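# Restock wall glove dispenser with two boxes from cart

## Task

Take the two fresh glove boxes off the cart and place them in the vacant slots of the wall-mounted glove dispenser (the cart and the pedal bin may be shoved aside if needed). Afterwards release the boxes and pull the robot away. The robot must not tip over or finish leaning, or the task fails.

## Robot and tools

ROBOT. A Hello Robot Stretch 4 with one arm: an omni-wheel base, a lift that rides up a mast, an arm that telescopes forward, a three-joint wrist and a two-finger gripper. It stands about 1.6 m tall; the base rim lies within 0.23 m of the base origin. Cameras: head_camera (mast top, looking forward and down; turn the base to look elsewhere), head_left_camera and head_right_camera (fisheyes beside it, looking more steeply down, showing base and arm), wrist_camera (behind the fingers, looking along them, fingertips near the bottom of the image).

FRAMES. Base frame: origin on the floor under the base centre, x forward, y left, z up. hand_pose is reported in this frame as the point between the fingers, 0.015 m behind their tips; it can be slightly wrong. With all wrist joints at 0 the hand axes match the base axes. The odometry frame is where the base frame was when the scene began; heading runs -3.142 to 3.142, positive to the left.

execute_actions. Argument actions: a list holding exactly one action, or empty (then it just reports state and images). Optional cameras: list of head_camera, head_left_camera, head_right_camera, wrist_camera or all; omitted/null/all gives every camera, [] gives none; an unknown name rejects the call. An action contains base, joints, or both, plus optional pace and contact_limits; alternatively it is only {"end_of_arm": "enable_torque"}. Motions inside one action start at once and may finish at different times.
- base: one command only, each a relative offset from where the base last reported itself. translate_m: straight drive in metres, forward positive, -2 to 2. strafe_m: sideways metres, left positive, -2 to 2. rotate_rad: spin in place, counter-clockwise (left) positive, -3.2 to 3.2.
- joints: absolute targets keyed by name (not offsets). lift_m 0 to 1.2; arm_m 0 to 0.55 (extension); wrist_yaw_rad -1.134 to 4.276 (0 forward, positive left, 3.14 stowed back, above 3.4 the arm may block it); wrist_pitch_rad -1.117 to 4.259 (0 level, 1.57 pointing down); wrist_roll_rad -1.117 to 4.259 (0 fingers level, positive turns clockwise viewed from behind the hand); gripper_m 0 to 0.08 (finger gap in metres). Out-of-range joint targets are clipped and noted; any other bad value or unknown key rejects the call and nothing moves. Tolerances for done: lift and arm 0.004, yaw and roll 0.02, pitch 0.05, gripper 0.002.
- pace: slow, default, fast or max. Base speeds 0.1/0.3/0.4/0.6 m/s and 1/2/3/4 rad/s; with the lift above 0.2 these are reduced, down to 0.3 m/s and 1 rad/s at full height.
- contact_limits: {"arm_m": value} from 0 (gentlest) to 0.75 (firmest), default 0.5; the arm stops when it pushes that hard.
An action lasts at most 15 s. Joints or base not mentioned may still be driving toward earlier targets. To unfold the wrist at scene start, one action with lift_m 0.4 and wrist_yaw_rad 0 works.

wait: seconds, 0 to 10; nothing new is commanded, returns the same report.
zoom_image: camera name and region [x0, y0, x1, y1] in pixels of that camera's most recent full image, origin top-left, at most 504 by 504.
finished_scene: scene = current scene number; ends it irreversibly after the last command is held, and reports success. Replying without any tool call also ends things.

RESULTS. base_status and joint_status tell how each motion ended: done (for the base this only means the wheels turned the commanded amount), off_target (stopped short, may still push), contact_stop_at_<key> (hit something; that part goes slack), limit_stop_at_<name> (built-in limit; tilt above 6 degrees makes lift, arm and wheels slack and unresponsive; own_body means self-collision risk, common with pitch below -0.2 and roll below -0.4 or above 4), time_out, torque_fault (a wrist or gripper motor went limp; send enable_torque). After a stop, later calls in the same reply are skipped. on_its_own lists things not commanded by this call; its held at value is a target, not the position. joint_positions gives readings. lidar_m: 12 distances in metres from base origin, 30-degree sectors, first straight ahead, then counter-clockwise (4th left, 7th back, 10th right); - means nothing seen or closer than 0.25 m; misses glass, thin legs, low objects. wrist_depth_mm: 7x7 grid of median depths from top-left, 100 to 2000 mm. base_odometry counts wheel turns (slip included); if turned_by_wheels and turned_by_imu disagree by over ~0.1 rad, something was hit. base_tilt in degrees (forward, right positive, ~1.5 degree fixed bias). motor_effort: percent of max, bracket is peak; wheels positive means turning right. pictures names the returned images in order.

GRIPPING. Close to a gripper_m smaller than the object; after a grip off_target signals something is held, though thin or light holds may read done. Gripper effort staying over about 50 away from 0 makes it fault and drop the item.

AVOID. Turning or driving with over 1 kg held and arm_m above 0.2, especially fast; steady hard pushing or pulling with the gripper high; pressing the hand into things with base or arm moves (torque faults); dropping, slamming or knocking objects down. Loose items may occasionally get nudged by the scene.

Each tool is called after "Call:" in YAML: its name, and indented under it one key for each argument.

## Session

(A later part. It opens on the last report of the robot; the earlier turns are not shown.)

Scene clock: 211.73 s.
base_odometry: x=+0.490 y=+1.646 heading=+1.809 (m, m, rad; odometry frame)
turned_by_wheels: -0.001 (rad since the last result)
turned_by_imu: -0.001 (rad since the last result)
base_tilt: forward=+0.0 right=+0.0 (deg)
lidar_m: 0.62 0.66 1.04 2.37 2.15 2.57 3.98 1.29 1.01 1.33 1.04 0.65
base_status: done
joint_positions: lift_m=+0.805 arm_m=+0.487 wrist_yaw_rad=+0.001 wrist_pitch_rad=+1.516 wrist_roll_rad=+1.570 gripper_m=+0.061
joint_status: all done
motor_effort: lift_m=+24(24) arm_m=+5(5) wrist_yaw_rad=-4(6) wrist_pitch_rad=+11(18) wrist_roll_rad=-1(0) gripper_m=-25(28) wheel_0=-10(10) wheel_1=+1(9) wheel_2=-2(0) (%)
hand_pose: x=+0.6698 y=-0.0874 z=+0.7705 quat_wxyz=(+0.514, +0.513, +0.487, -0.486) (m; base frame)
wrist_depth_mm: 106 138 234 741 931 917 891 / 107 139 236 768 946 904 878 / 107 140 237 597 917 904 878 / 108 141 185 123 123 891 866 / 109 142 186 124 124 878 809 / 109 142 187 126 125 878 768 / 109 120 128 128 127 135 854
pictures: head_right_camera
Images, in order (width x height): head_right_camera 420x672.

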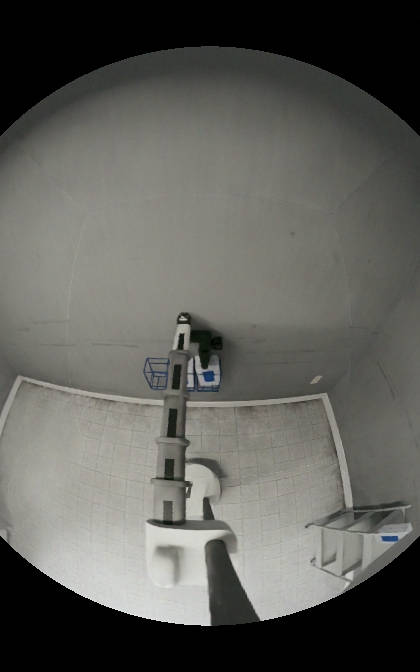

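Call:
execute_actions:
  actions:
    - {"base":{"strafe_m":-0.016},"joints":{"arm_m":0.493},"pace":"slow"}
  cameras: []

Call:
execute_actions:
  actions:
    - {"joints":{"lift_m":0.768},"pace":"slow"}
  cameras: ["head_right_camera"]

Call:
zoom_image:
  camera: "head_right_camera"
  region: [160,320,250,410]

Scene clock: 220.33 s.
base_odometry: x=+0.505 y=+1.650 heading=+1.808 (m, m, rad; odometry frame)
turned_by_wheels: +0.000 (rad since the last result)
turned_by_imu: +0.000 (rad since the last result)
base_tilt: forward=+0.1 right=+0.0 (deg)
lidar_m: 0.61 0.66 1.05 2.39 2.14 2.61 4.08 1.25 1.02 1.31 1.02 0.74
base_status: done
joint_positions: lift_m=+0.805 arm_m=+0.492 wrist_yaw_rad=+0.000 wrist_pitch_rad=+1.520 wrist_roll_rad=+1.570 gripper_m=+0.061
joint_status: all done
motor_effort: lift_m=+24(24) arm_m=+7(7) wrist_yaw_rad=-3(5) wrist_pitch_rad=-2(11) wrist_roll_rad=-1(1) gripper_m=-27(27) wheel_0=+3(8) wheel_1=-6(9) wheel_2=-2(1) (%)
hand_pose: x=+0.6735 y=-0.0874 z=+0.7705 quat_wxyz=(+0.513, +0.512, +0.488, -0.487) (m; base frame)
wrist_depth_mm: 104 132 226 750 946 917 904 / 104 133 228 768 931 904 891 / 105 134 231 798 917 891 891 / 106 135 193 130 129 904 878 / 106 136 195 130 129 878 798 / 107 136 196 129 128 878 759 / - 115 129 129 128 135 854
pictures: none
No camera images: the call's "cameras" was empty. Leave "cameras" out to get every camera's image.

Scene clock: 221.47 s.
base_odometry: x=+0.505 y=+1.650 heading=+1.808 (m, m, rad; odometry frame)
turned_by_wheels: +0.000 (rad since the last result)
turned_by_imu: +0.000 (rad since the last result)
base_tilt: forward=+0.1 right=+0.1 (deg)
lidar_m: 0.63 0.64 1.03 2.37 2.14 2.59 4.08 1.27 1.01 1.31 1.04 0.74
base_status: not commanded
joint_positions: lift_m=+0.768 arm_m=+0.492 wrist_yaw_rad=+0.000 wrist_pitch_rad=+1.519 wrist_roll_rad=+1.570 gripper_m=+0.061
joint_status: all done
motor_effort: lift_m=+19(24) arm_m=+6(6) wrist_yaw_rad=-2(1) wrist_pitch_rad=+1(2) wrist_roll_rad=-1(1) gripper_m=-27(26) wheel_0=+3(3) wheel_1=-6(6) wheel_2=-2(1) (%)
hand_pose: x=+0.6737 y=-0.0874 z=+0.7339 quat_wxyz=(+0.513, +0.512, +0.487, -0.487) (m; base frame)
wrist_depth_mm: 103 131 223 723 891 878 854 / 104 132 225 768 904 854 854 / 105 133 229 788 878 854 842 / 105 134 186 131 130 854 854 / 106 135 185 130 129 854 798 / 106 136 185 129 129 854 778 / - 115 129 129 128 135 842
pictures: head_right_camera
Images, in order (width x height): head_right_camera 420x672.

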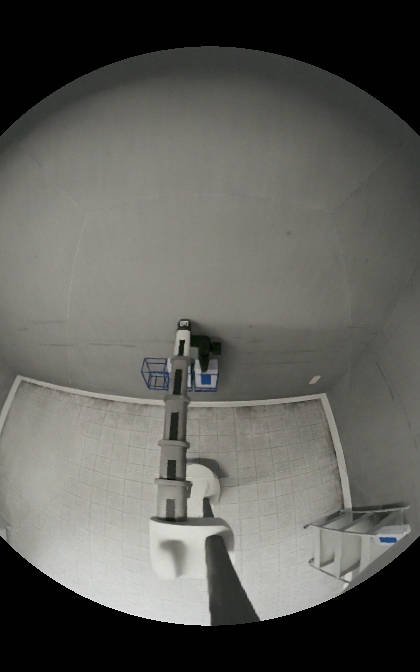

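Region (160, 320, 250, 410) of head_right_camera's 420x672 image, scaled by 5.600, with more detail than that image has.

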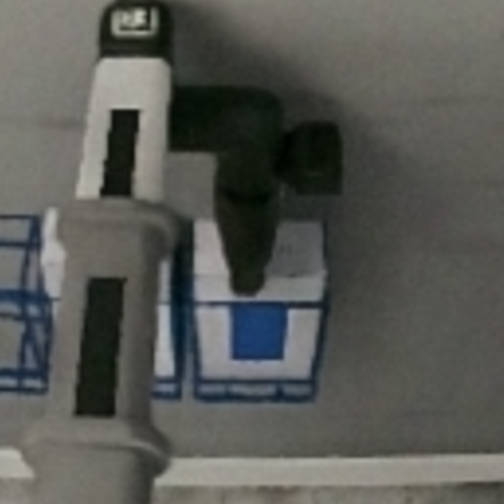

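Call:
execute_actions:
  actions:
    - {"joints":{"gripper_m":0.075}}
  cameras: []

Call:
execute_actions:
  actions:
    - {"joints":{"lift_m":0.87}}
  cameras: ["wrist_camera"]

Call:
execute_actions:
  actions:
    - {"base":{"translate_m":-0.5},"joints":{"arm_m":0.1,"lift_m":1.05,"gripper_m":0.08}}
  cameras: ["head_camera"]

Call:
execute_actions:
  actions:
    - {"base":{"rotate_rad":-1.6},"joints":{"wrist_pitch_rad":1.57}}
  cameras: []

Call:
execute_actions:
  actions:
    - {"base":{"translate_m":0.45},"joints":{"arm_m":0.4}}
  cameras: ["wrist_camera","head_right_camera"]

Scene clock: 231.50 s.
base_odometry: x=+0.505 y=+1.650 heading=+1.808 (m, m, rad; odometry frame)
turned_by_wheels: +0.000 (rad since the last result)
turned_by_imu: +0.000 (rad since the last result)
base_tilt: forward=+0.1 right=+0.1 (deg)
lidar_m: 0.61 0.66 1.05 2.38 2.12 2.60 4.08 1.25 1.00 1.32 1.04 0.75
base_status: not commanded
joint_positions: lift_m=+0.768 arm_m=+0.492 wrist_yaw_rad=+0.000 wrist_pitch_rad=+1.519 wrist_roll_rad=+1.570 gripper_m=+0.075
joint_status: all done
motor_effort: lift_m=+19(19) arm_m=+7(6) wrist_yaw_rad=-1(1) wrist_pitch_rad=+1(1) wrist_roll_rad=-1(2) gripper_m=+2(26) wheel_0=+3(3) wheel_1=-6(6) wheel_2=-1(2) (%)
hand_pose: x=+0.6737 y=-0.0874 z=+0.7339 quat_wxyz=(+0.513, +0.512, +0.487, -0.487) (m; base frame)
wrist_depth_mm: 103 131 222 723 904 878 854 / 104 132 225 741 891 878 854 / 105 133 228 778 891 866 854 / 105 133 189 147 180 866 842 / 106 135 186 146 144 854 798 / 106 135 178 145 144 866 778 / - 110 134 143 142 125 809
pictures: none
No camera images: the call's "cameras" was empty. Leave "cameras" out to get every camera's image.

Scene clock: 232.93 s.
base_odometry: x=+0.505 y=+1.650 heading=+1.808 (m, m, rad; odometry frame)
turned_by_wheels: +0.000 (rad since the last result)
turned_by_imu: +0.000 (rad since the last result)
base_tilt: forward=+0.1 right=+0.0 (deg)
lidar_m: 0.61 0.66 1.03 2.39 2.16 2.58 4.09 1.27 1.00 1.30 1.01 0.74
base_status: not commanded
joint_positions: lift_m=+0.870 arm_m=+0.492 wrist_yaw_rad=+0.000 wrist_pitch_rad=+1.520 wrist_roll_rad=+1.570 gripper_m=+0.075
joint_status: all done
motor_effort: lift_m=+22(24) arm_m=+7(7) wrist_yaw_rad=-1(1) wrist_pitch_rad=+1(0) wrist_roll_rad=-2(1) gripper_m=+4(2) wheel_0=+3(3) wheel_1=-6(6) wheel_2=-2(1) (%)
hand_pose: x=+0.6737 y=-0.0874 z=+0.8356 quat_wxyz=(+0.513, +0.512, +0.487, -0.487) (m; base frame)
wrist_depth_mm: 103 131 223 723 1008 991 946 / 104 132 224 750 1008 976 946 / 105 133 228 778 991 976 931 / 105 134 231 252 991 946 931 / 106 134 233 247 960 946 788 / 106 135 213 247 960 946 778 / - 110 133 244 291 125 917
pictures: wrist_camera
Images, in order (width x height): wrist_camera 616x392.

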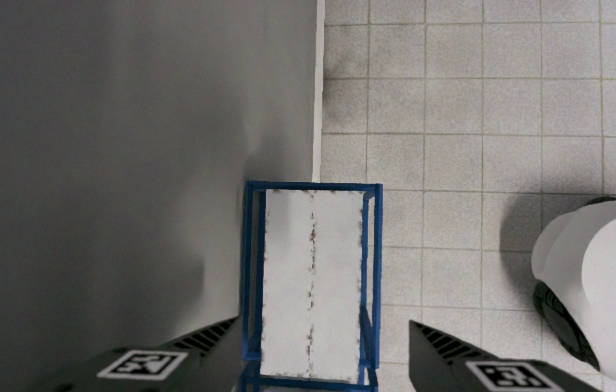

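Scene clock: 236.10 s.
base_odometry: x=+0.622 y=+1.164 heading=+1.808 (m, m, rad; odometry frame)
turned_by_wheels: +0.000 (rad since the last result)
turned_by_imu: +0.000 (rad since the last result)
base_tilt: forward=+0.0 right=+0.1 (deg)
lidar_m: 1.11 1.27 1.76 2.34 1.93 2.61 3.09 1.88 0.92 0.88 1.39 1.27
base_status: done
joint_positions: lift_m=+1.050 arm_m=+0.101 wrist_yaw_rad=+0.000 wrist_pitch_rad=+1.520 wrist_roll_rad=+1.570 gripper_m=+0.080
joint_status: all done
motor_effort: lift_m=+22(23) arm_m=-6(7) wrist_yaw_rad=+0(0) wrist_pitch_rad=-2(2) wrist_roll_rad=-2(2) gripper_m=+2(5) wheel_0=-2(7) wheel_1=-3(10) wheel_2=+1(13) (%)
hand_pose: x=+0.2827 y=-0.0874 z=+1.0156 quat_wxyz=(+0.513, +0.512, +0.487, -0.487) (m; base frame)
wrist_depth_mm: 1182 1308 1255 1229 1205 1182 1138 / 1182 1281 1255 1229 1182 1160 1118 / 1182 1281 1182 1205 1182 1160 1118 / 1182 1255 1229 1160 1160 1138 1098 / 1182 1229 1182 1182 931 931 1078 / 1205 1229 1205 1160 946 904 1078 / 1182 110 140 1182 1182 124 1098
pictures: head_camera
Images, in order (width x height): head_camera 420x560.

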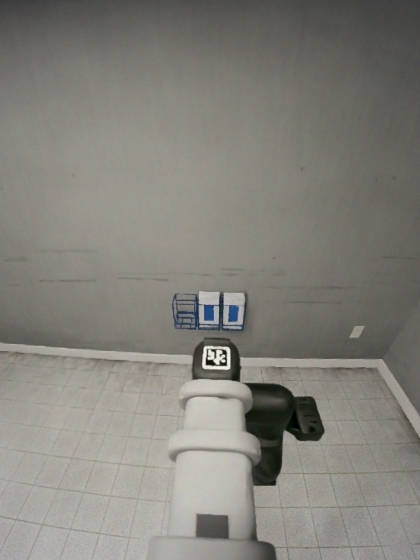

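Scene clock: 238.50 s.
base_odometry: x=+0.622 y=+1.164 heading=+0.209 (m, m, rad; odometry frame)
turned_by_wheels: -1.599 (rad since the last result)
turned_by_imu: -1.567 (rad since the last result)
base_tilt: forward=+0.0 right=+0.0 (deg)
lidar_m: 0.88 1.36 1.27 1.11 1.26 1.75 2.41 1.90 2.53 3.00 1.92 0.92
base_status: done
joint_positions: lift_m=+1.050 arm_m=+0.101 wrist_yaw_rad=+0.000 wrist_pitch_rad=+1.570 wrist_roll_rad=+1.570 gripper_m=+0.080
joint_status: all done
motor_effort: lift_m=+22(22) arm_m=-6(6) wrist_yaw_rad=+0(0) wrist_pitch_rad=+1(3) wrist_roll_rad=-2(1) gripper_m=+2(1) wheel_0=+3(7) wheel_1=+3(6) wheel_2=+1(6) (%)
hand_pose: x=+0.2723 y=-0.0874 z=+1.0154 quat_wxyz=(+0.500, +0.500, +0.500, -0.500) (m; base frame)
wrist_depth_mm: 1255 1229 1229 1160 1205 1205 1160 / 1255 1229 1229 1205 1160 1160 1182 / 1042 1229 1255 1182 1182 1160 1138 / 1098 1160 1205 1182 1160 1182 1138 / 1042 1205 1205 1160 946 931 1160 / 1229 1205 1182 1182 946 917 1138 / 1255 110 140 1160 1182 124 1118
pictures: none
No camera images: the call's "cameras" was empty. Leave "cameras" out to get every camera's image.

Scene clock: 241.47 s.
base_odometry: x=+1.063 y=+1.257 heading=+0.209 (m, m, rad; odometry frame)
turned_by_wheels: +0.000 (rad since the last result)
turned_by_imu: +0.000 (rad since the last result)
base_tilt: forward=+0.0 right=+0.0 (deg)
lidar_m: 0.44 0.90 1.22 1.20 1.18 1.73 2.67 2.35 3.11 3.04 1.26 0.45
base_status: done
joint_positions: lift_m=+1.050 arm_m=+0.399 wrist_yaw_rad=+0.000 wrist_pitch_rad=+1.570 wrist_roll_rad=+1.570 gripper_m=+0.080
joint_status: all done
motor_effort: lift_m=+21(22) arm_m=+7(8) wrist_yaw_rad=+0(1) wrist_pitch_rad=+0(1) wrist_roll_rad=-2(2) gripper_m=+2(3) wheel_0=+2(7) wheel_1=+4(9) wheel_2=+0(11) (%)
hand_pose: x=+0.5700 y=-0.0874 z=+1.0154 quat_wxyz=(+0.500, +0.500, +0.500, -0.500) (m; base frame)
wrist_depth_mm: 424 549 512 508 508 1182 1182 / 424 554 521 517 512 1182 1138 / 424 549 521 512 508 1160 1138 / 427 525 512 504 504 1160 1160 / 424 521 508 375 504 931 946 / 430 521 500 263 496 960 917 / 427 110 141 260 452 124 1025
pictures: head_right_camera, wrist_camera
Images, in order (width x height): head_right_camera 420x672, wrist_camera 616x392.

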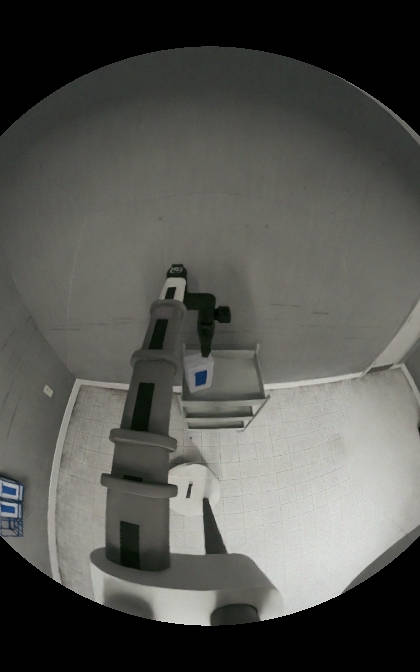

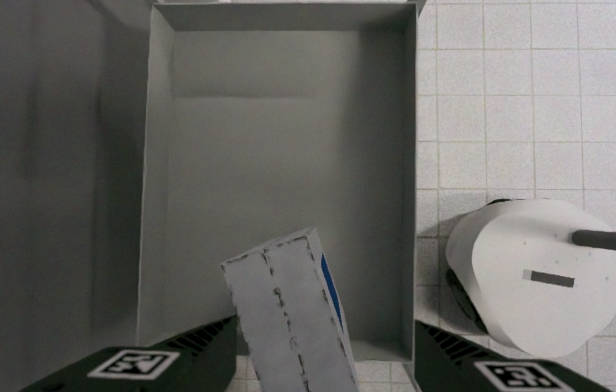

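Call:
execute_actions:
  actions:
    - {"base":{"strafe_m":0.025},"joints":{"arm_m":0.412,"lift_m":0.98,"wrist_roll_rad":1.21}}
  cameras: ["wrist_camera","head_right_camera"]

Call:
zoom_image:
  camera: "head_right_camera"
  region: [160,320,250,410]

Scene clock: 250.80 s.
base_odometry: x=+1.057 y=+1.281 heading=+0.209 (m, m, rad; odometry frame)
turned_by_wheels: +0.000 (rad since the last result)
turned_by_imu: +0.000 (rad since the last result)
base_tilt: forward=+0.0 right=+0.1 (deg)
lidar_m: 0.42 0.89 1.23 1.18 1.15 1.72 2.80 2.37 3.13 3.04 1.28 0.48
base_status: done
joint_positions: lift_m=+0.980 arm_m=+0.411 wrist_yaw_rad=+0.000 wrist_pitch_rad=+1.570 wrist_roll_rad=+1.210 gripper_m=+0.080
joint_status: all done
motor_effort: lift_m=+18(21) arm_m=+7(7) wrist_yaw_rad=+1(2) wrist_pitch_rad=-1(0) wrist_roll_rad=-2(5) gripper_m=+2(1) wheel_0=+0(10) wheel_1=+1(14) wheel_2=+0(2) (%)
hand_pose: x=+0.5819 y=-0.0874 z=+0.9457 quat_wxyz=(+0.582, +0.402, +0.581, -0.402) (m; base frame)
wrist_depth_mm: 330 439 449 445 442 436 1118 / 347 473 452 445 436 430 1078 / 373 480 445 439 433 433 1078 / 402 469 442 436 430 430 1098 / 424 436 439 193 430 1078 1078 / 459 668 375 193 427 866 866 / 500 110 140 191 366 125 854
pictures: head_right_camera, wrist_camera
Images, in order (width x height): head_right_camera 420x672, wrist_camera 616x392.

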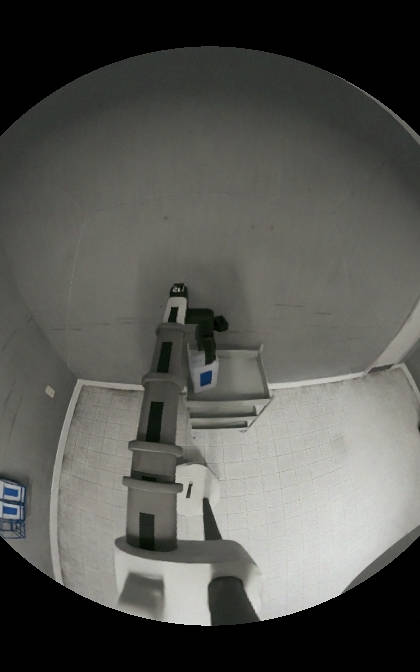

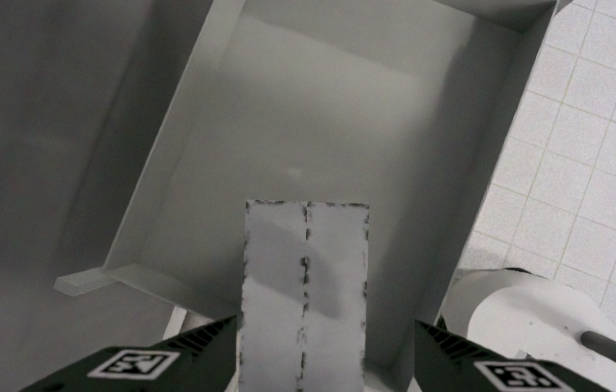

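Region (160, 320, 250, 410) of head_right_camera's 420x672 image, scaled by 5.600, with more detail than that image has.

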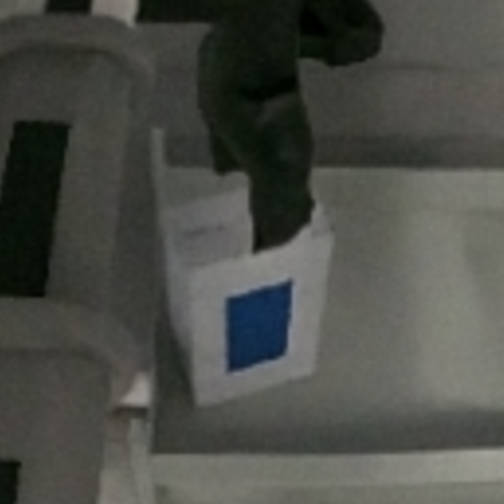

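Call:
execute_actions:
  actions:
    - {"joints":{"arm_m":0.421}}
  cameras: []

Call:
execute_actions:
  actions:
    - {"joints":{"lift_m":0.917}}
  cameras: ["wrist_camera"]

Call:
execute_actions:
  actions:
    - {"joints":{"gripper_m":0.05}}
  cameras: []

Call:
execute_actions:
  actions:
    - {"joints":{"lift_m":1.11}}
  cameras: ["wrist_camera","head_right_camera"]

Call:
zoom_image:
  camera: "head_right_camera"
  region: [160,290,270,400]

Scene clock: 257.90 s.
base_odometry: x=+1.057 y=+1.281 heading=+0.209 (m, m, rad; odometry frame)
turned_by_wheels: +0.000 (rad since the last result)
turned_by_imu: +0.000 (rad since the last result)
base_tilt: forward=-0.1 right=+0.1 (deg)
lidar_m: 0.43 0.90 1.22 1.20 1.15 1.71 2.82 2.36 3.14 3.07 1.28 0.46
base_status: not commanded
joint_positions: lift_m=+0.980 arm_m=+0.420 wrist_yaw_rad=+0.000 wrist_pitch_rad=+1.570 wrist_roll_rad=+1.210 gripper_m=+0.080
joint_status: all done
motor_effort: lift_m=+18(17) arm_m=+6(7) wrist_yaw_rad=+0(1) wrist_pitch_rad=-1(1) wrist_roll_rad=-2(3) gripper_m=+0(1) wheel_0=+0(0) wheel_1=+1(1) wheel_2=+0(0) (%)
hand_pose: x=+0.5909 y=-0.0874 z=+0.9457 quat_wxyz=(+0.582, +0.402, +0.581, -0.402) (m; base frame)
wrist_depth_mm: 322 418 452 449 439 436 1078 / 338 466 442 442 436 430 1098 / 359 480 439 439 433 430 1078 / 389 484 445 436 430 427 1078 / 421 442 439 195 427 1060 1078 / 442 654 407 193 427 866 854 / 480 110 140 192 191 125 842
pictures: none
No camera images: the call's "cameras" was empty. Leave "cameras" out to get every camera's image.

Scene clock: 259.10 s.
base_odometry: x=+1.057 y=+1.281 heading=+0.209 (m, m, rad; odometry frame)
turned_by_wheels: +0.000 (rad since the last result)
turned_by_imu: +0.000 (rad since the last result)
base_tilt: forward=+0.0 right=+0.1 (deg)
lidar_m: 0.43 0.91 1.23 1.20 1.16 1.72 2.80 2.36 3.13 3.06 1.28 0.46
base_status: not commanded
joint_positions: lift_m=+0.917 arm_m=+0.420 wrist_yaw_rad=+0.000 wrist_pitch_rad=+1.570 wrist_roll_rad=+1.210 gripper_m=+0.080
joint_status: all done
motor_effort: lift_m=+17(18) arm_m=+7(7) wrist_yaw_rad=+0(0) wrist_pitch_rad=+0(0) wrist_roll_rad=-3(3) gripper_m=+1(0) wheel_0=+0(0) wheel_1=+1(1) wheel_2=+0(1) (%)
hand_pose: x=+0.5909 y=-0.0874 z=+0.8828 quat_wxyz=(+0.582, +0.402, +0.581, -0.402) (m; base frame)
wrist_depth_mm: 320 421 382 382 377 370 370 / 336 418 379 377 373 370 362 / 359 379 379 375 373 368 1025 / 392 375 375 370 368 364 1025 / 407 377 375 132 131 364 991 / 399 368 157 131 130 364 798 / 477 110 131 130 129 125 768
pictures: wrist_camera
Images, in order (width x height): wrist_camera 616x392.

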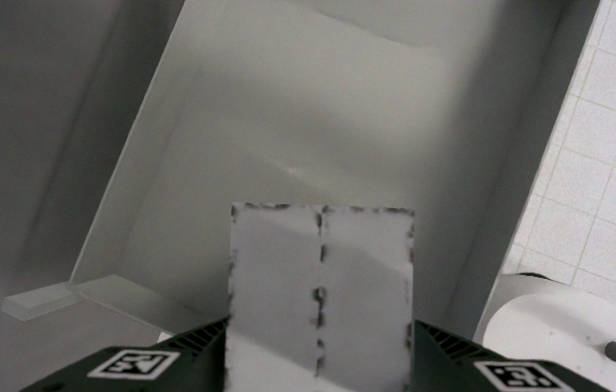

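Scene clock: 260.10 s.
base_odometry: x=+1.057 y=+1.281 heading=+0.209 (m, m, rad; odometry frame)
turned_by_wheels: +0.000 (rad since the last result)
turned_by_imu: +0.000 (rad since the last result)
base_tilt: forward=+0.0 right=+0.1 (deg)
lidar_m: 0.45 0.90 1.21 1.21 1.14 1.71 2.80 2.36 3.13 3.06 1.27 0.46
base_status: not commanded
joint_positions: lift_m=+0.917 arm_m=+0.420 wrist_yaw_rad=+0.000 wrist_pitch_rad=+1.570 wrist_roll_rad=+1.210 gripper_m=+0.059
joint_status: gripper_m off_target (ended at +0.059, target +0.050)
on_its_own: gripper_m is held at +0.056, not at your +0.050, by its contact guard: the fingers met something
motor_effort: lift_m=+17(17) arm_m=+6(7) wrist_yaw_rad=-1(1) wrist_pitch_rad=+0(1) wrist_roll_rad=-4(2) gripper_m=-29(28) wheel_0=+0(0) wheel_1=+1(1) wheel_2=+0(0) (%)
hand_pose: x=+0.5910 y=-0.0874 z=+0.8828 quat_wxyz=(+0.582, +0.403, +0.581, -0.402) (m; base frame)
wrist_depth_mm: 319 418 384 382 375 373 370 / 338 421 382 379 375 368 364 / 359 379 382 377 373 368 1025 / 389 377 377 373 368 364 1025 / 404 377 375 132 131 362 1008 / 402 366 362 131 130 359 788 / 504 627 130 129 129 294 788
pictures: none
No camera images: the call's "cameras" was empty. Leave "cameras" out to get every camera's image.

Scene clock: 262.00 s.
base_odometry: x=+1.057 y=+1.281 heading=+0.209 (m, m, rad; odometry frame)
turned_by_wheels: +0.000 (rad since the last result)
turned_by_imu: +0.000 (rad since the last result)
base_tilt: forward=-0.1 right=+0.0 (deg)
lidar_m: 0.44 0.90 1.23 1.18 1.15 1.69 2.81 2.33 3.15 3.07 1.29 0.47
base_status: not commanded
joint_positions: lift_m=+1.110 arm_m=+0.420 wrist_yaw_rad=+0.000 wrist_pitch_rad=+1.570 wrist_roll_rad=+1.210 gripper_m=+0.059
joint_status: all done
on_its_own: gripper_m is held at +0.056, not at your +0.050, by its contact guard: the fingers met something
motor_effort: lift_m=+25(24) arm_m=+7(6) wrist_yaw_rad=+1(1) wrist_pitch_rad=+0(1) wrist_roll_rad=-2(2) gripper_m=-28(27) wheel_0=+0(0) wheel_1=+1(1) wheel_2=+1(0) (%)
hand_pose: x=+0.5910 y=-0.0874 z=+1.0751 quat_wxyz=(+0.582, +0.402, +0.581, -0.402) (m; base frame)
wrist_depth_mm: 322 424 621 574 569 1229 1255 / 340 466 609 569 569 559 1229 / 364 512 564 569 564 1229 1229 / 389 569 569 564 554 1229 1182 / 421 615 564 132 131 1205 1229 / 455 715 1118 131 131 991 976 / 512 634 131 130 129 976 976
pictures: head_right_camera, wrist_camera
Images, in order (width x height): head_right_camera 420x672, wrist_camera 616x392.

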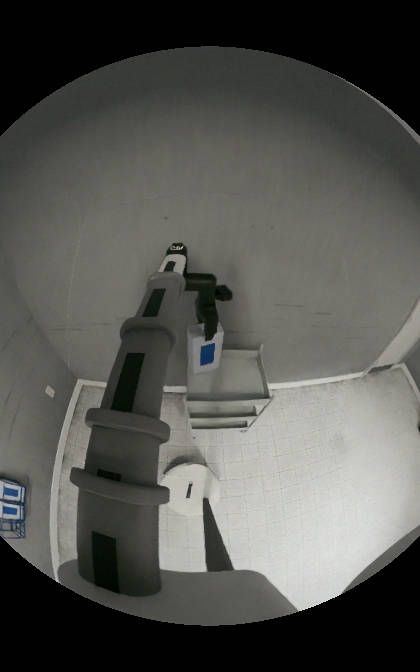

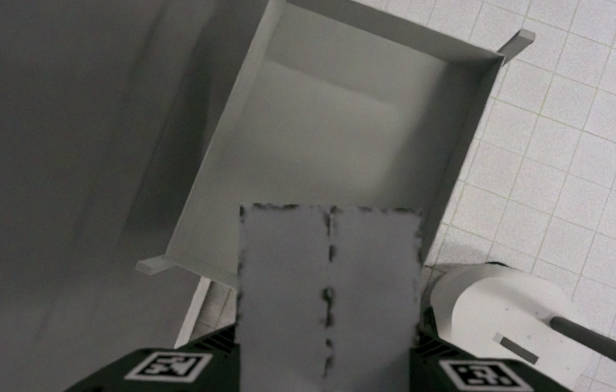

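Region (160, 290, 270, 400) of head_right_camera's 420x672 image, scaled by 4.582, with more detail than that image has.

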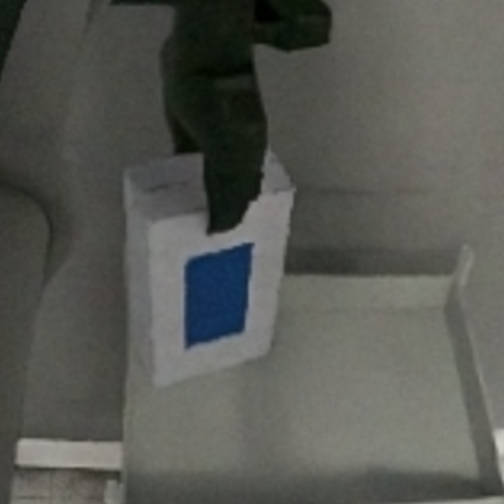

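Call:
execute_actions:
  actions:
    - {"base":{"translate_m":-0.735},"joints":{"arm_m":0.15,"wrist_roll_rad":1.57}}
  cameras: []

Call:
execute_actions:
  actions:
    - {"base":{"rotate_rad":1.6},"joints":{"lift_m":1.0,"wrist_pitch_rad":1.52}}
  cameras: []

Call:
execute_actions:
  actions:
    - {"base":{"translate_m":0.475},"joints":{"arm_m":0.33}}
  cameras: ["wrist_camera","head_right_camera"]

Scene clock: 274.97 s.
base_odometry: x=+0.338 y=+1.129 heading=+0.209 (m, m, rad; odometry frame)
turned_by_wheels: -0.001 (rad since the last result)
turned_by_imu: +0.000 (rad since the last result)
base_tilt: forward=+0.1 right=+0.0 (deg)
lidar_m: 0.27 1.66 1.15 1.08 1.24 1.69 2.13 1.65 2.12 3.06 2.34 0.28
base_status: done
joint_positions: lift_m=+1.110 arm_m=+0.151 wrist_yaw_rad=+0.000 wrist_pitch_rad=+1.570 wrist_roll_rad=+1.570 gripper_m=+0.059
joint_status: all done
on_its_own: gripper_m is held at +0.056, not at your +0.050, by its contact guard: the fingers met something
motor_effort: lift_m=+24(25) arm_m=-7(8) wrist_yaw_rad=-1(3) wrist_pitch_rad=-1(2) wrist_roll_rad=-2(2) gripper_m=-27(28) wheel_0=-3(6) wheel_1=-4(8) wheel_2=+0(11) (%)
hand_pose: x=+0.3222 y=-0.0874 z=+1.0752 quat_wxyz=(+0.500, +0.500, +0.500, -0.500) (m; base frame)
wrist_depth_mm: 1308 1336 1308 1308 1229 1229 1205 / 1308 1308 1308 1255 1255 1229 1205 / 1160 1308 1255 1255 1205 1182 1229 / 1281 1281 1255 1229 1229 1205 1205 / 1281 1255 1229 132 131 991 1182 / 1281 1229 1229 132 130 976 1182 / 1255 1255 131 130 129 991 1160
pictures: none
No camera images: the call's "cameras" was empty. Leave "cameras" out to get every camera's image.

Scene clock: 277.50 s.
base_odometry: x=+0.338 y=+1.129 heading=+1.808 (m, m, rad; odometry frame)
turned_by_wheels: +1.600 (rad since the last result)
turned_by_imu: +1.566 (rad since the last result)
base_tilt: forward=+0.1 right=+0.0 (deg)
lidar_m: 0.29 1.24 1.69 2.11 1.69 2.20 3.24 2.29 1.22 1.15 1.68 0.29
base_status: done
joint_positions: lift_m=+1.000 arm_m=+0.151 wrist_yaw_rad=+0.000 wrist_pitch_rad=+1.520 wrist_roll_rad=+1.570 gripper_m=+0.059
joint_status: all done
on_its_own: gripper_m is held at +0.056, not at your +0.050, by its contact guard: the fingers met something
motor_effort: lift_m=+20(25) arm_m=-6(6) wrist_yaw_rad=-1(1) wrist_pitch_rad=-1(8) wrist_roll_rad=-1(3) gripper_m=-27(27) wheel_0=-1(7) wheel_1=-3(10) wheel_2=-1(7) (%)
hand_pose: x=+0.3328 y=-0.0874 z=+0.9658 quat_wxyz=(+0.513, +0.512, +0.487, -0.487) (m; base frame)
wrist_depth_mm: 1078 1205 1160 1160 1138 1118 1078 / 1078 1205 1182 1160 1118 1078 1078 / 1098 1205 1160 1160 1138 1098 1078 / 1078 1205 1182 1138 1098 1078 1060 / 1078 1182 1138 132 131 866 854 / 1098 1182 1138 131 131 878 1025 / 1118 1138 131 130 129 854 1078
pictures: none
No camera images: the call's "cameras" was empty. Leave "cameras" out to get every camera's image.

Scene clock: 280.57 s.
base_odometry: x=+0.227 y=+1.591 heading=+1.809 (m, m, rad; odometry frame)
turned_by_wheels: +0.000 (rad since the last result)
turned_by_imu: +0.000 (rad since the last result)
base_tilt: forward=+0.0 right=+0.0 (deg)
lidar_m: 0.47 0.75 1.04 2.10 1.92 2.20 3.70 2.26 1.27 1.60 1.00 0.65
base_status: done
joint_positions: lift_m=+1.000 arm_m=+0.329 wrist_yaw_rad=+0.000 wrist_pitch_rad=+1.520 wrist_roll_rad=+1.570 gripper_m=+0.059
joint_status: all done
on_its_own: gripper_m is held at +0.056, not at your +0.050, by its contact guard: the fingers met something
motor_effort: lift_m=+20(20) arm_m=+6(8) wrist_yaw_rad=-1(0) wrist_pitch_rad=-1(5) wrist_roll_rad=+0(1) gripper_m=-27(27) wheel_0=+2(8) wheel_1=+5(10) wheel_2=-1(13) (%)
hand_pose: x=+0.5105 y=-0.0874 z=+0.9658 quat_wxyz=(+0.513, +0.512, +0.487, -0.487) (m; base frame)
wrist_depth_mm: 285 404 421 1138 1138 1118 1078 / 285 402 436 1160 1118 1060 1078 / 287 394 430 1118 1118 1098 1078 / 287 399 488 1118 1138 1078 1060 / 291 413 580 132 131 866 854 / 291 415 554 131 130 866 831 / 290 351 131 131 129 866 854
pictures: head_right_camera, wrist_camera
Images, in order (width x height): head_right_camera 420x672, wrist_camera 616x392.

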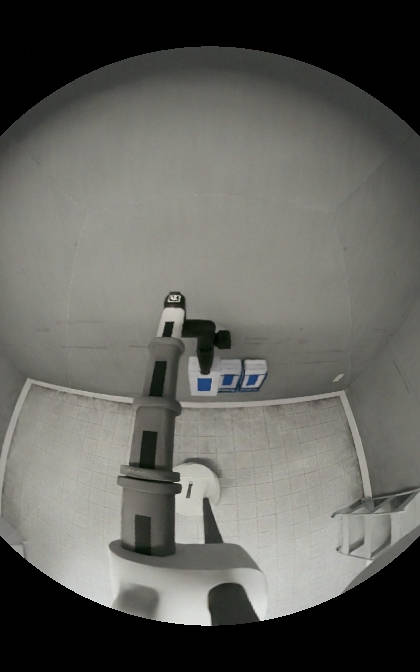

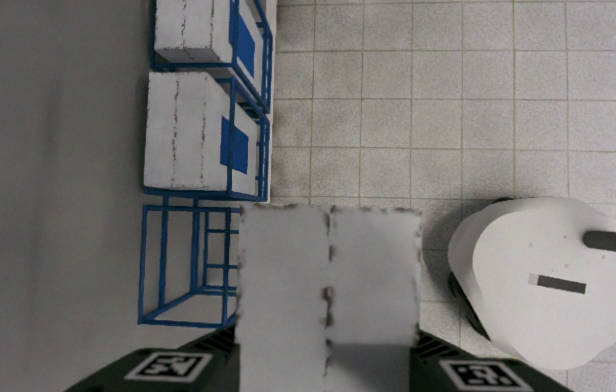

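Call:
execute_actions:
  actions:
    - {"base":{"strafe_m":0.016},"joints":{"arm_m":0.478},"contact_limits":{"arm_m":0.2}}
  cameras: []

Call:
execute_actions:
  actions:
    - {"joints":{"lift_m":0.955},"pace":"slow"}
  cameras: ["head_right_camera"]

Call:
zoom_image:
  camera: "head_right_camera"
  region: [170,320,260,410]

Scene clock: 294.10 s.
base_odometry: x=+0.211 y=+1.587 heading=+1.809 (m, m, rad; odometry frame)
turned_by_wheels: +0.000 (rad since the last result)
turned_by_imu: +0.000 (rad since the last result)
base_tilt: forward=-0.1 right=+0.2 (deg)
lidar_m: 0.61 0.74 1.04 2.07 1.91 2.14 3.70 2.29 1.29 1.61 1.02 0.64
base_status: done
joint_positions: lift_m=+1.000 arm_m=+0.477 wrist_yaw_rad=+0.000 wrist_pitch_rad=+1.520 wrist_roll_rad=+1.570 gripper_m=+0.059
joint_status: all done
on_its_own: gripper_m is held at +0.056, not at your +0.050, by its contact guard: the fingers met something
motor_effort: lift_m=+20(20) arm_m=+7(8) wrist_yaw_rad=-1(1) wrist_pitch_rad=-2(3) wrist_roll_rad=-1(1) gripper_m=-26(28) wheel_0=-1(8) wheel_1=+5(9) wheel_2=+0(0) (%)
contact_limits: arm_m 0.2
hand_pose: x=+0.6585 y=-0.0874 z=+0.9658 quat_wxyz=(+0.513, +0.512, +0.487, -0.487) (m; base frame)
wrist_depth_mm: 111 147 252 407 1138 1118 1078 / 110 149 255 387 1138 1098 1078 / 110 150 258 384 1138 1098 1060 / 111 152 237 389 1078 1098 1042 / 111 153 218 132 132 1078 854 / 112 153 220 132 131 1060 831 / 112 130 130 130 129 1042 1025
pictures: none
No camera images: the call's "cameras" was empty. Leave "cameras" out to get every camera's image.

Scene clock: 295.33 s.
base_odometry: x=+0.211 y=+1.587 heading=+1.809 (m, m, rad; odometry frame)
turned_by_wheels: +0.000 (rad since the last result)
turned_by_imu: +0.000 (rad since the last result)
base_tilt: forward=+0.1 right=+0.1 (deg)
lidar_m: 0.60 0.74 1.03 2.07 1.92 2.18 3.70 2.31 1.28 1.61 1.03 0.65
base_status: not commanded
joint_positions: lift_m=+0.955 arm_m=+0.477 wrist_yaw_rad=+0.000 wrist_pitch_rad=+1.520 wrist_roll_rad=+1.570 gripper_m=+0.059
joint_status: all done
on_its_own: gripper_m is held at +0.056, not at your +0.050, by its contact guard: the fingers met something
motor_effort: lift_m=+18(20) arm_m=+6(6) wrist_yaw_rad=+0(1) wrist_pitch_rad=-1(2) wrist_roll_rad=+0(1) gripper_m=-28(26) wheel_0=-1(1) wheel_1=+5(5) wheel_2=+0(0) (%)
hand_pose: x=+0.6585 y=-0.0874 z=+0.9210 quat_wxyz=(+0.513, +0.512, +0.487, -0.487) (m; base frame)
wrist_depth_mm: 111 147 251 345 1078 1060 1042 / 109 148 253 340 1078 1078 1042 / 110 150 257 338 1060 1042 1025 / 111 151 237 368 1078 1025 1025 / 111 151 217 132 131 1042 798 / 111 153 219 131 130 1025 798 / 112 129 130 130 129 1008 991
pictures: head_right_camera
Images, in order (width x height): head_right_camera 420x672.

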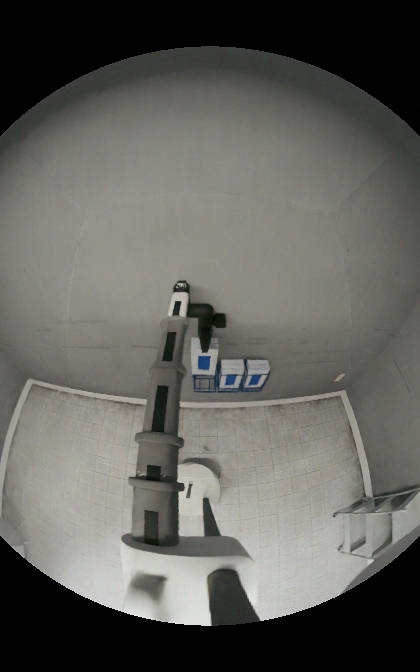

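Region (170, 320, 260, 410) of head_right_camera's 420x672 image, scaled by 5.600, with more detail than that image has.

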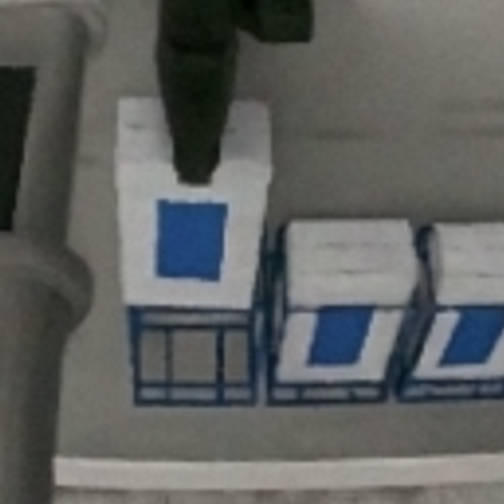

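Slightly left.

Call:
execute_actions:
  actions:
    - {"base":{"strafe_m":-0.009},"joints":{"arm_m":0.481},"pace":"slow"}
  cameras: []

Call:
execute_actions:
  actions:
    - {"joints":{"lift_m":0.915},"pace":"slow"}
  cameras: ["head_right_camera"]

Call:
zoom_image:
  camera: "head_right_camera"
  region: [170,320,260,410]

Scene clock: 306.67 s.
base_odometry: x=+0.220 y=+1.589 heading=+1.809 (m, m, rad; odometry frame)
turned_by_wheels: +0.000 (rad since the last result)
turned_by_imu: +0.000 (rad since the last result)
base_tilt: forward=+0.0 right=+0.1 (deg)
lidar_m: 0.60 0.74 1.02 2.10 1.91 2.17 3.71 2.28 1.28 1.62 1.02 0.65
base_status: done
joint_positions: lift_m=+0.955 arm_m=+0.480 wrist_yaw_rad=+0.000 wrist_pitch_rad=+1.521 wrist_roll_rad=+1.570 gripper_m=+0.059
joint_status: all done
on_its_own: gripper_m is held at +0.056, not at your +0.050, by its contact guard: the fingers met something
motor_effort: lift_m=+19(19) arm_m=+7(7) wrist_yaw_rad=+0(1) wrist_pitch_rad=-4(4) wrist_roll_rad=-1(1) gripper_m=-28(27) wheel_0=+3(4) wheel_1=-6(7) wheel_2=+0(1) (%)
hand_pose: x=+0.6613 y=-0.0874 z=+0.9209 quat_wxyz=(+0.513, +0.512, +0.488, -0.487) (m; base frame)
wrist_depth_mm: 107 143 244 364 1078 1042 1025 / 108 144 247 340 1060 1042 1060 / 109 145 250 338 1060 1060 1025 / 110 146 229 338 1060 1042 1025 / 110 147 211 134 133 1025 809 / 110 148 212 132 132 1042 809 / 108 125 131 131 129 991 991
pictures: none
No camera images: the call's "cameras" was empty. Leave "cameras" out to get every camera's image.

Scene clock: 307.87 s.
base_odometry: x=+0.220 y=+1.589 heading=+1.809 (m, m, rad; odometry frame)
turned_by_wheels: +0.000 (rad since the last result)
turned_by_imu: +0.000 (rad since the last result)
base_tilt: forward=+0.0 right=+0.1 (deg)
lidar_m: 0.60 0.73 1.03 2.08 1.92 2.16 3.71 2.29 1.29 1.61 1.03 0.64
base_status: not commanded
joint_positions: lift_m=+0.915 arm_m=+0.480 wrist_yaw_rad=+0.000 wrist_pitch_rad=+1.519 wrist_roll_rad=+1.570 gripper_m=+0.060
joint_status: all done
on_its_own: gripper_m is held at +0.056, not at your +0.050, by its contact guard: the fingers met something
motor_effort: lift_m=+19(20) arm_m=+6(7) wrist_yaw_rad=+0(2) wrist_pitch_rad=+3(6) wrist_roll_rad=-1(1) gripper_m=-29(29) wheel_0=-1(4) wheel_1=-3(5) wheel_2=-1(4) (%)
hand_pose: x=+0.6619 y=-0.0874 z=+0.8809 quat_wxyz=(+0.513, +0.513, +0.487, -0.487) (m; base frame)
wrist_depth_mm: 109 142 241 301 1042 1025 1008 / 108 143 244 298 1025 1008 1008 / 108 144 248 296 1025 991 1008 / 109 145 227 128 127 1008 976 / 109 146 193 126 125 976 768 / 110 146 194 125 124 991 759 / 107 124 123 123 122 976 960
pictures: head_right_camera
Images, in order (width x height): head_right_camera 420x672.

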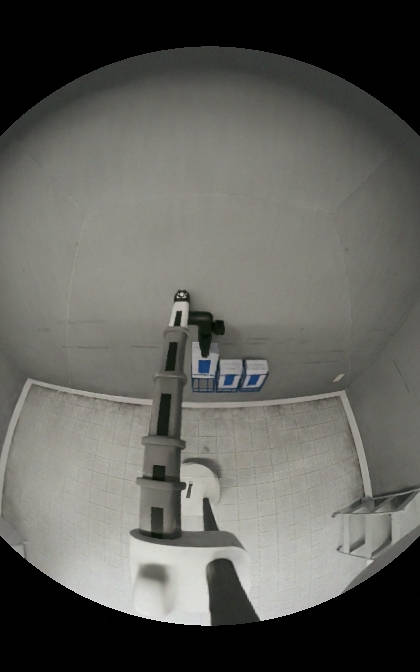

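Region (170, 320, 260, 410) of head_right_camera's 420x672 image, scaled by 5.600, with more detail than that image has.

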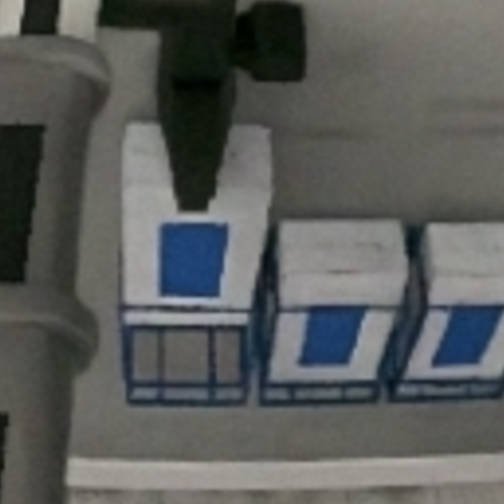

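Call:
execute_actions:
  actions:
    - {"base":{"strafe_m":0.008},"joints":{"lift_m":0.83,"arm_m":0.487},"pace":"slow"}
  cameras: ["head_right_camera"]

Call:
zoom_image:
  camera: "head_right_camera"
  region: [170,320,260,410]

Scene clock: 314.43 s.
base_odometry: x=+0.212 y=+1.587 heading=+1.808 (m, m, rad; odometry frame)
turned_by_wheels: +0.000 (rad since the last result)
turned_by_imu: +0.000 (rad since the last result)
base_tilt: forward=+0.1 right=-0.1 (deg)
lidar_m: 0.62 0.74 1.04 2.08 1.91 2.17 3.70 2.29 1.28 1.61 1.03 0.65
base_status: done
joint_positions: lift_m=+0.830 arm_m=+0.486 wrist_yaw_rad=+0.000 wrist_pitch_rad=+1.520 wrist_roll_rad=+1.570 gripper_m=+0.060
joint_status: all done
on_its_own: gripper_m is held at +0.056, not at your +0.050, by its contact guard: the fingers met something
motor_effort: lift_m=+19(19) arm_m=+7(7) wrist_yaw_rad=+0(1) wrist_pitch_rad=-1(3) wrist_roll_rad=-2(1) gripper_m=-29(27) wheel_0=-5(7) wheel_1=+5(6) wheel_2=+0(1) (%)
hand_pose: x=+0.6675 y=-0.0874 z=+0.7959 quat_wxyz=(+0.513, +0.512, +0.487, -0.487) (m; base frame)
wrist_depth_mm: 105 133 216 213 946 931 917 / 105 134 214 211 946 931 931 / 106 135 213 211 946 917 904 / 107 136 211 126 264 917 917 / 107 137 180 125 124 904 778 / 105 138 180 124 123 891 759 / 105 116 123 123 121 891 878
pictures: head_right_camera
Images, in order (width x height): head_right_camera 420x672.

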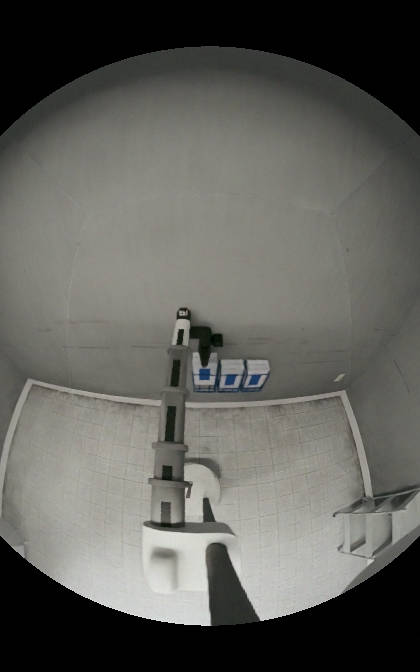

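Region (170, 320, 260, 410) of head_right_camera's 420x672 image, scaled by 5.600, with more detail than that image has.

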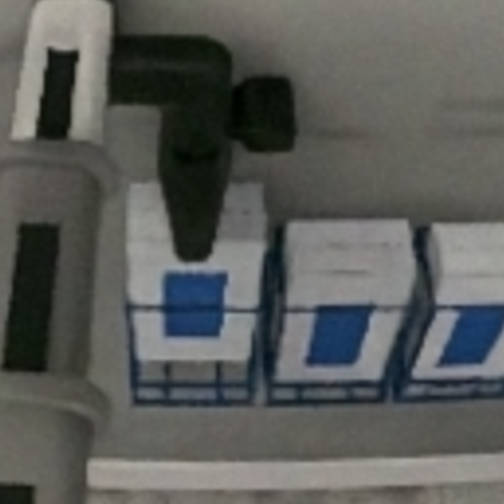

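Call:
execute_actions:
  actions:
    - {"joints":{"lift_m":0.768},"pace":"slow"}
  cameras: []

Call:
execute_actions:
  actions:
    - {"joints":{"gripper_m":0.075}}
  cameras: []

Call:
execute_actions:
  actions:
    - {"joints":{"lift_m":0.87}}
  cameras: ["wrist_camera"]

Call:
execute_actions:
  actions:
    - {"base":{"translate_m":-0.4},"joints":{"arm_m":0.0},"pace":"fast"}
  cameras: ["head_camera"]

Scene clock: 326.33 s.
base_odometry: x=+0.212 y=+1.587 heading=+1.808 (m, m, rad; odometry frame)
turned_by_wheels: -0.001 (rad since the last result)
turned_by_imu: -0.001 (rad since the last result)
base_tilt: forward=+0.0 right=+0.1 (deg)
lidar_m: 0.60 0.74 1.04 2.09 1.92 2.16 3.70 2.32 1.29 1.61 1.05 0.65
base_status: not commanded
joint_positions: lift_m=+0.769 arm_m=+0.486 wrist_yaw_rad=+0.000 wrist_pitch_rad=+1.520 wrist_roll_rad=+1.570 gripper_m=+0.060
joint_status: all done
on_its_own: gripper_m is held at +0.056, not at your +0.050, by its contact guard: the fingers met something
motor_effort: lift_m=+8(19) arm_m=+6(7) wrist_yaw_rad=+0(1) wrist_pitch_rad=+0(2) wrist_roll_rad=-1(0) gripper_m=-30(29) wheel_0=-6(6) wheel_1=+3(5) wheel_2=-4(4) (%)
hand_pose: x=+0.6676 y=-0.0874 z=+0.7348 quat_wxyz=(+0.513, +0.512, +0.487, -0.487) (m; base frame)
wrist_depth_mm: 103 131 162 158 402 891 866 / 104 132 160 157 891 878 854 / 105 132 187 169 891 854 854 / 105 133 196 131 130 866 831 / 106 134 191 128 127 854 798 / 106 134 177 125 124 831 768 / 103 114 122 122 121 831 831
pictures: none
No camera images: the call's "cameras" was empty. Leave "cameras" out to get every camera's image.

Scene clock: 327.17 s.
base_odometry: x=+0.212 y=+1.587 heading=+1.808 (m, m, rad; odometry frame)
turned_by_wheels: +0.000 (rad since the last result)
turned_by_imu: +0.000 (rad since the last result)
base_tilt: forward=-0.1 right=+0.1 (deg)
lidar_m: 0.63 0.74 1.04 2.08 1.92 2.18 3.72 2.30 1.27 1.59 1.02 0.65
base_status: not commanded
joint_positions: lift_m=+0.768 arm_m=+0.486 wrist_yaw_rad=+0.000 wrist_pitch_rad=+1.520 wrist_roll_rad=+1.570 gripper_m=+0.075
joint_status: all done
motor_effort: lift_m=+17(17) arm_m=+6(6) wrist_yaw_rad=+1(0) wrist_pitch_rad=+1(2) wrist_roll_rad=-2(0) gripper_m=+3(27) wheel_0=-4(6) wheel_1=+3(3) wheel_2=-3(4) (%)
hand_pose: x=+0.6677 y=-0.0874 z=+0.7340 quat_wxyz=(+0.513, +0.512, +0.487, -0.487) (m; base frame)
wrist_depth_mm: 104 132 154 151 891 866 866 / 105 133 153 149 878 866 854 / 106 134 176 148 342 878 842 / 106 135 178 121 120 854 831 / 107 136 120 117 117 866 788 / 107 136 117 114 113 866 759 / - 110 113 112 111 125 820
pictures: none
No camera images: the call's "cameras" was empty. Leave "cameras" out to get every camera's image.

Scene clock: 328.60 s.
base_odometry: x=+0.212 y=+1.587 heading=+1.808 (m, m, rad; odometry frame)
turned_by_wheels: +0.000 (rad since the last result)
turned_by_imu: +0.000 (rad since the last result)
base_tilt: forward=+0.0 right=+0.0 (deg)
lidar_m: 0.63 0.75 1.03 2.07 1.92 2.16 3.71 2.30 1.29 1.61 1.03 0.65
base_status: not commanded
joint_positions: lift_m=+0.870 arm_m=+0.486 wrist_yaw_rad=+0.000 wrist_pitch_rad=+1.520 wrist_roll_rad=+1.570 gripper_m=+0.075
joint_status: all done
motor_effort: lift_m=+22(24) arm_m=+6(7) wrist_yaw_rad=+0(0) wrist_pitch_rad=+0(0) wrist_roll_rad=-1(1) gripper_m=+2(2) wheel_0=-4(4) wheel_1=+3(3) wheel_2=-3(4) (%)
hand_pose: x=+0.6677 y=-0.0874 z=+0.8356 quat_wxyz=(+0.513, +0.512, +0.487, -0.487) (m; base frame)
wrist_depth_mm: 104 132 224 254 991 991 946 / 105 133 227 253 976 976 960 / 105 134 229 253 991 976 960 / 106 135 233 224 976 946 931 / 107 136 235 218 960 946 768 / 107 137 215 212 960 946 778 / - 110 133 206 206 124 904
pictures: wrist_camera
Images, in order (width x height): wrist_camera 616x392.

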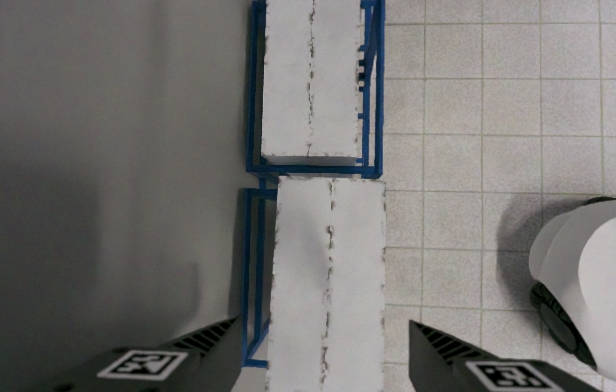

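Scene clock: 331.07 s.
base_odometry: x=+0.306 y=+1.198 heading=+1.808 (m, m, rad; odometry frame)
turned_by_wheels: +0.000 (rad since the last result)
turned_by_imu: -0.001 (rad since the last result)
base_tilt: forward=+0.0 right=+0.0 (deg)
lidar_m: 1.02 1.15 1.60 2.10 1.68 2.18 3.18 2.29 1.23 1.20 1.57 1.06
base_status: done
joint_positions: lift_m=+0.870 arm_m=+0.001 wrist_yaw_rad=+0.000 wrist_pitch_rad=+1.521 wrist_roll_rad=+1.570 gripper_m=+0.075
joint_status: all done
motor_effort: lift_m=+22(22) arm_m=-6(7) wrist_yaw_rad=+0(1) wrist_pitch_rad=-3(2) wrist_roll_rad=-3(2) gripper_m=+1(1) wheel_0=-1(10) wheel_1=-4(11) wheel_2=+0(10) (%)
hand_pose: x=+0.1827 y=-0.0874 z=+0.8356 quat_wxyz=(+0.512, +0.512, +0.487, -0.487) (m; base frame)
wrist_depth_mm: 1098 1078 1042 1042 1008 976 946 / 1118 1060 1060 1008 976 991 960 / 1098 1060 1042 1025 991 976 946 / 1042 1060 1025 1008 809 946 946 / 1060 1042 1025 1008 759 741 445 / 1060 1042 1025 976 759 750 931 / 1042 110 133 976 750 124 904
pictures: head_camera
Images, in order (width x height): head_camera 420x560.

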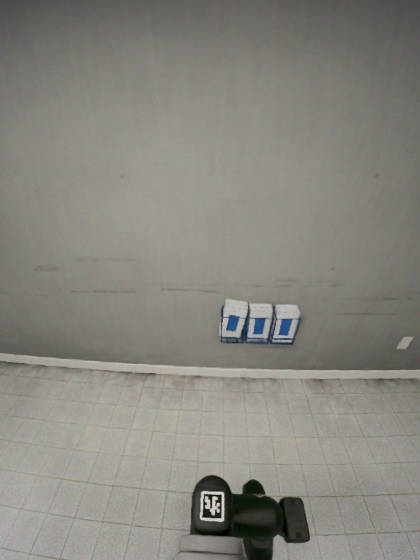

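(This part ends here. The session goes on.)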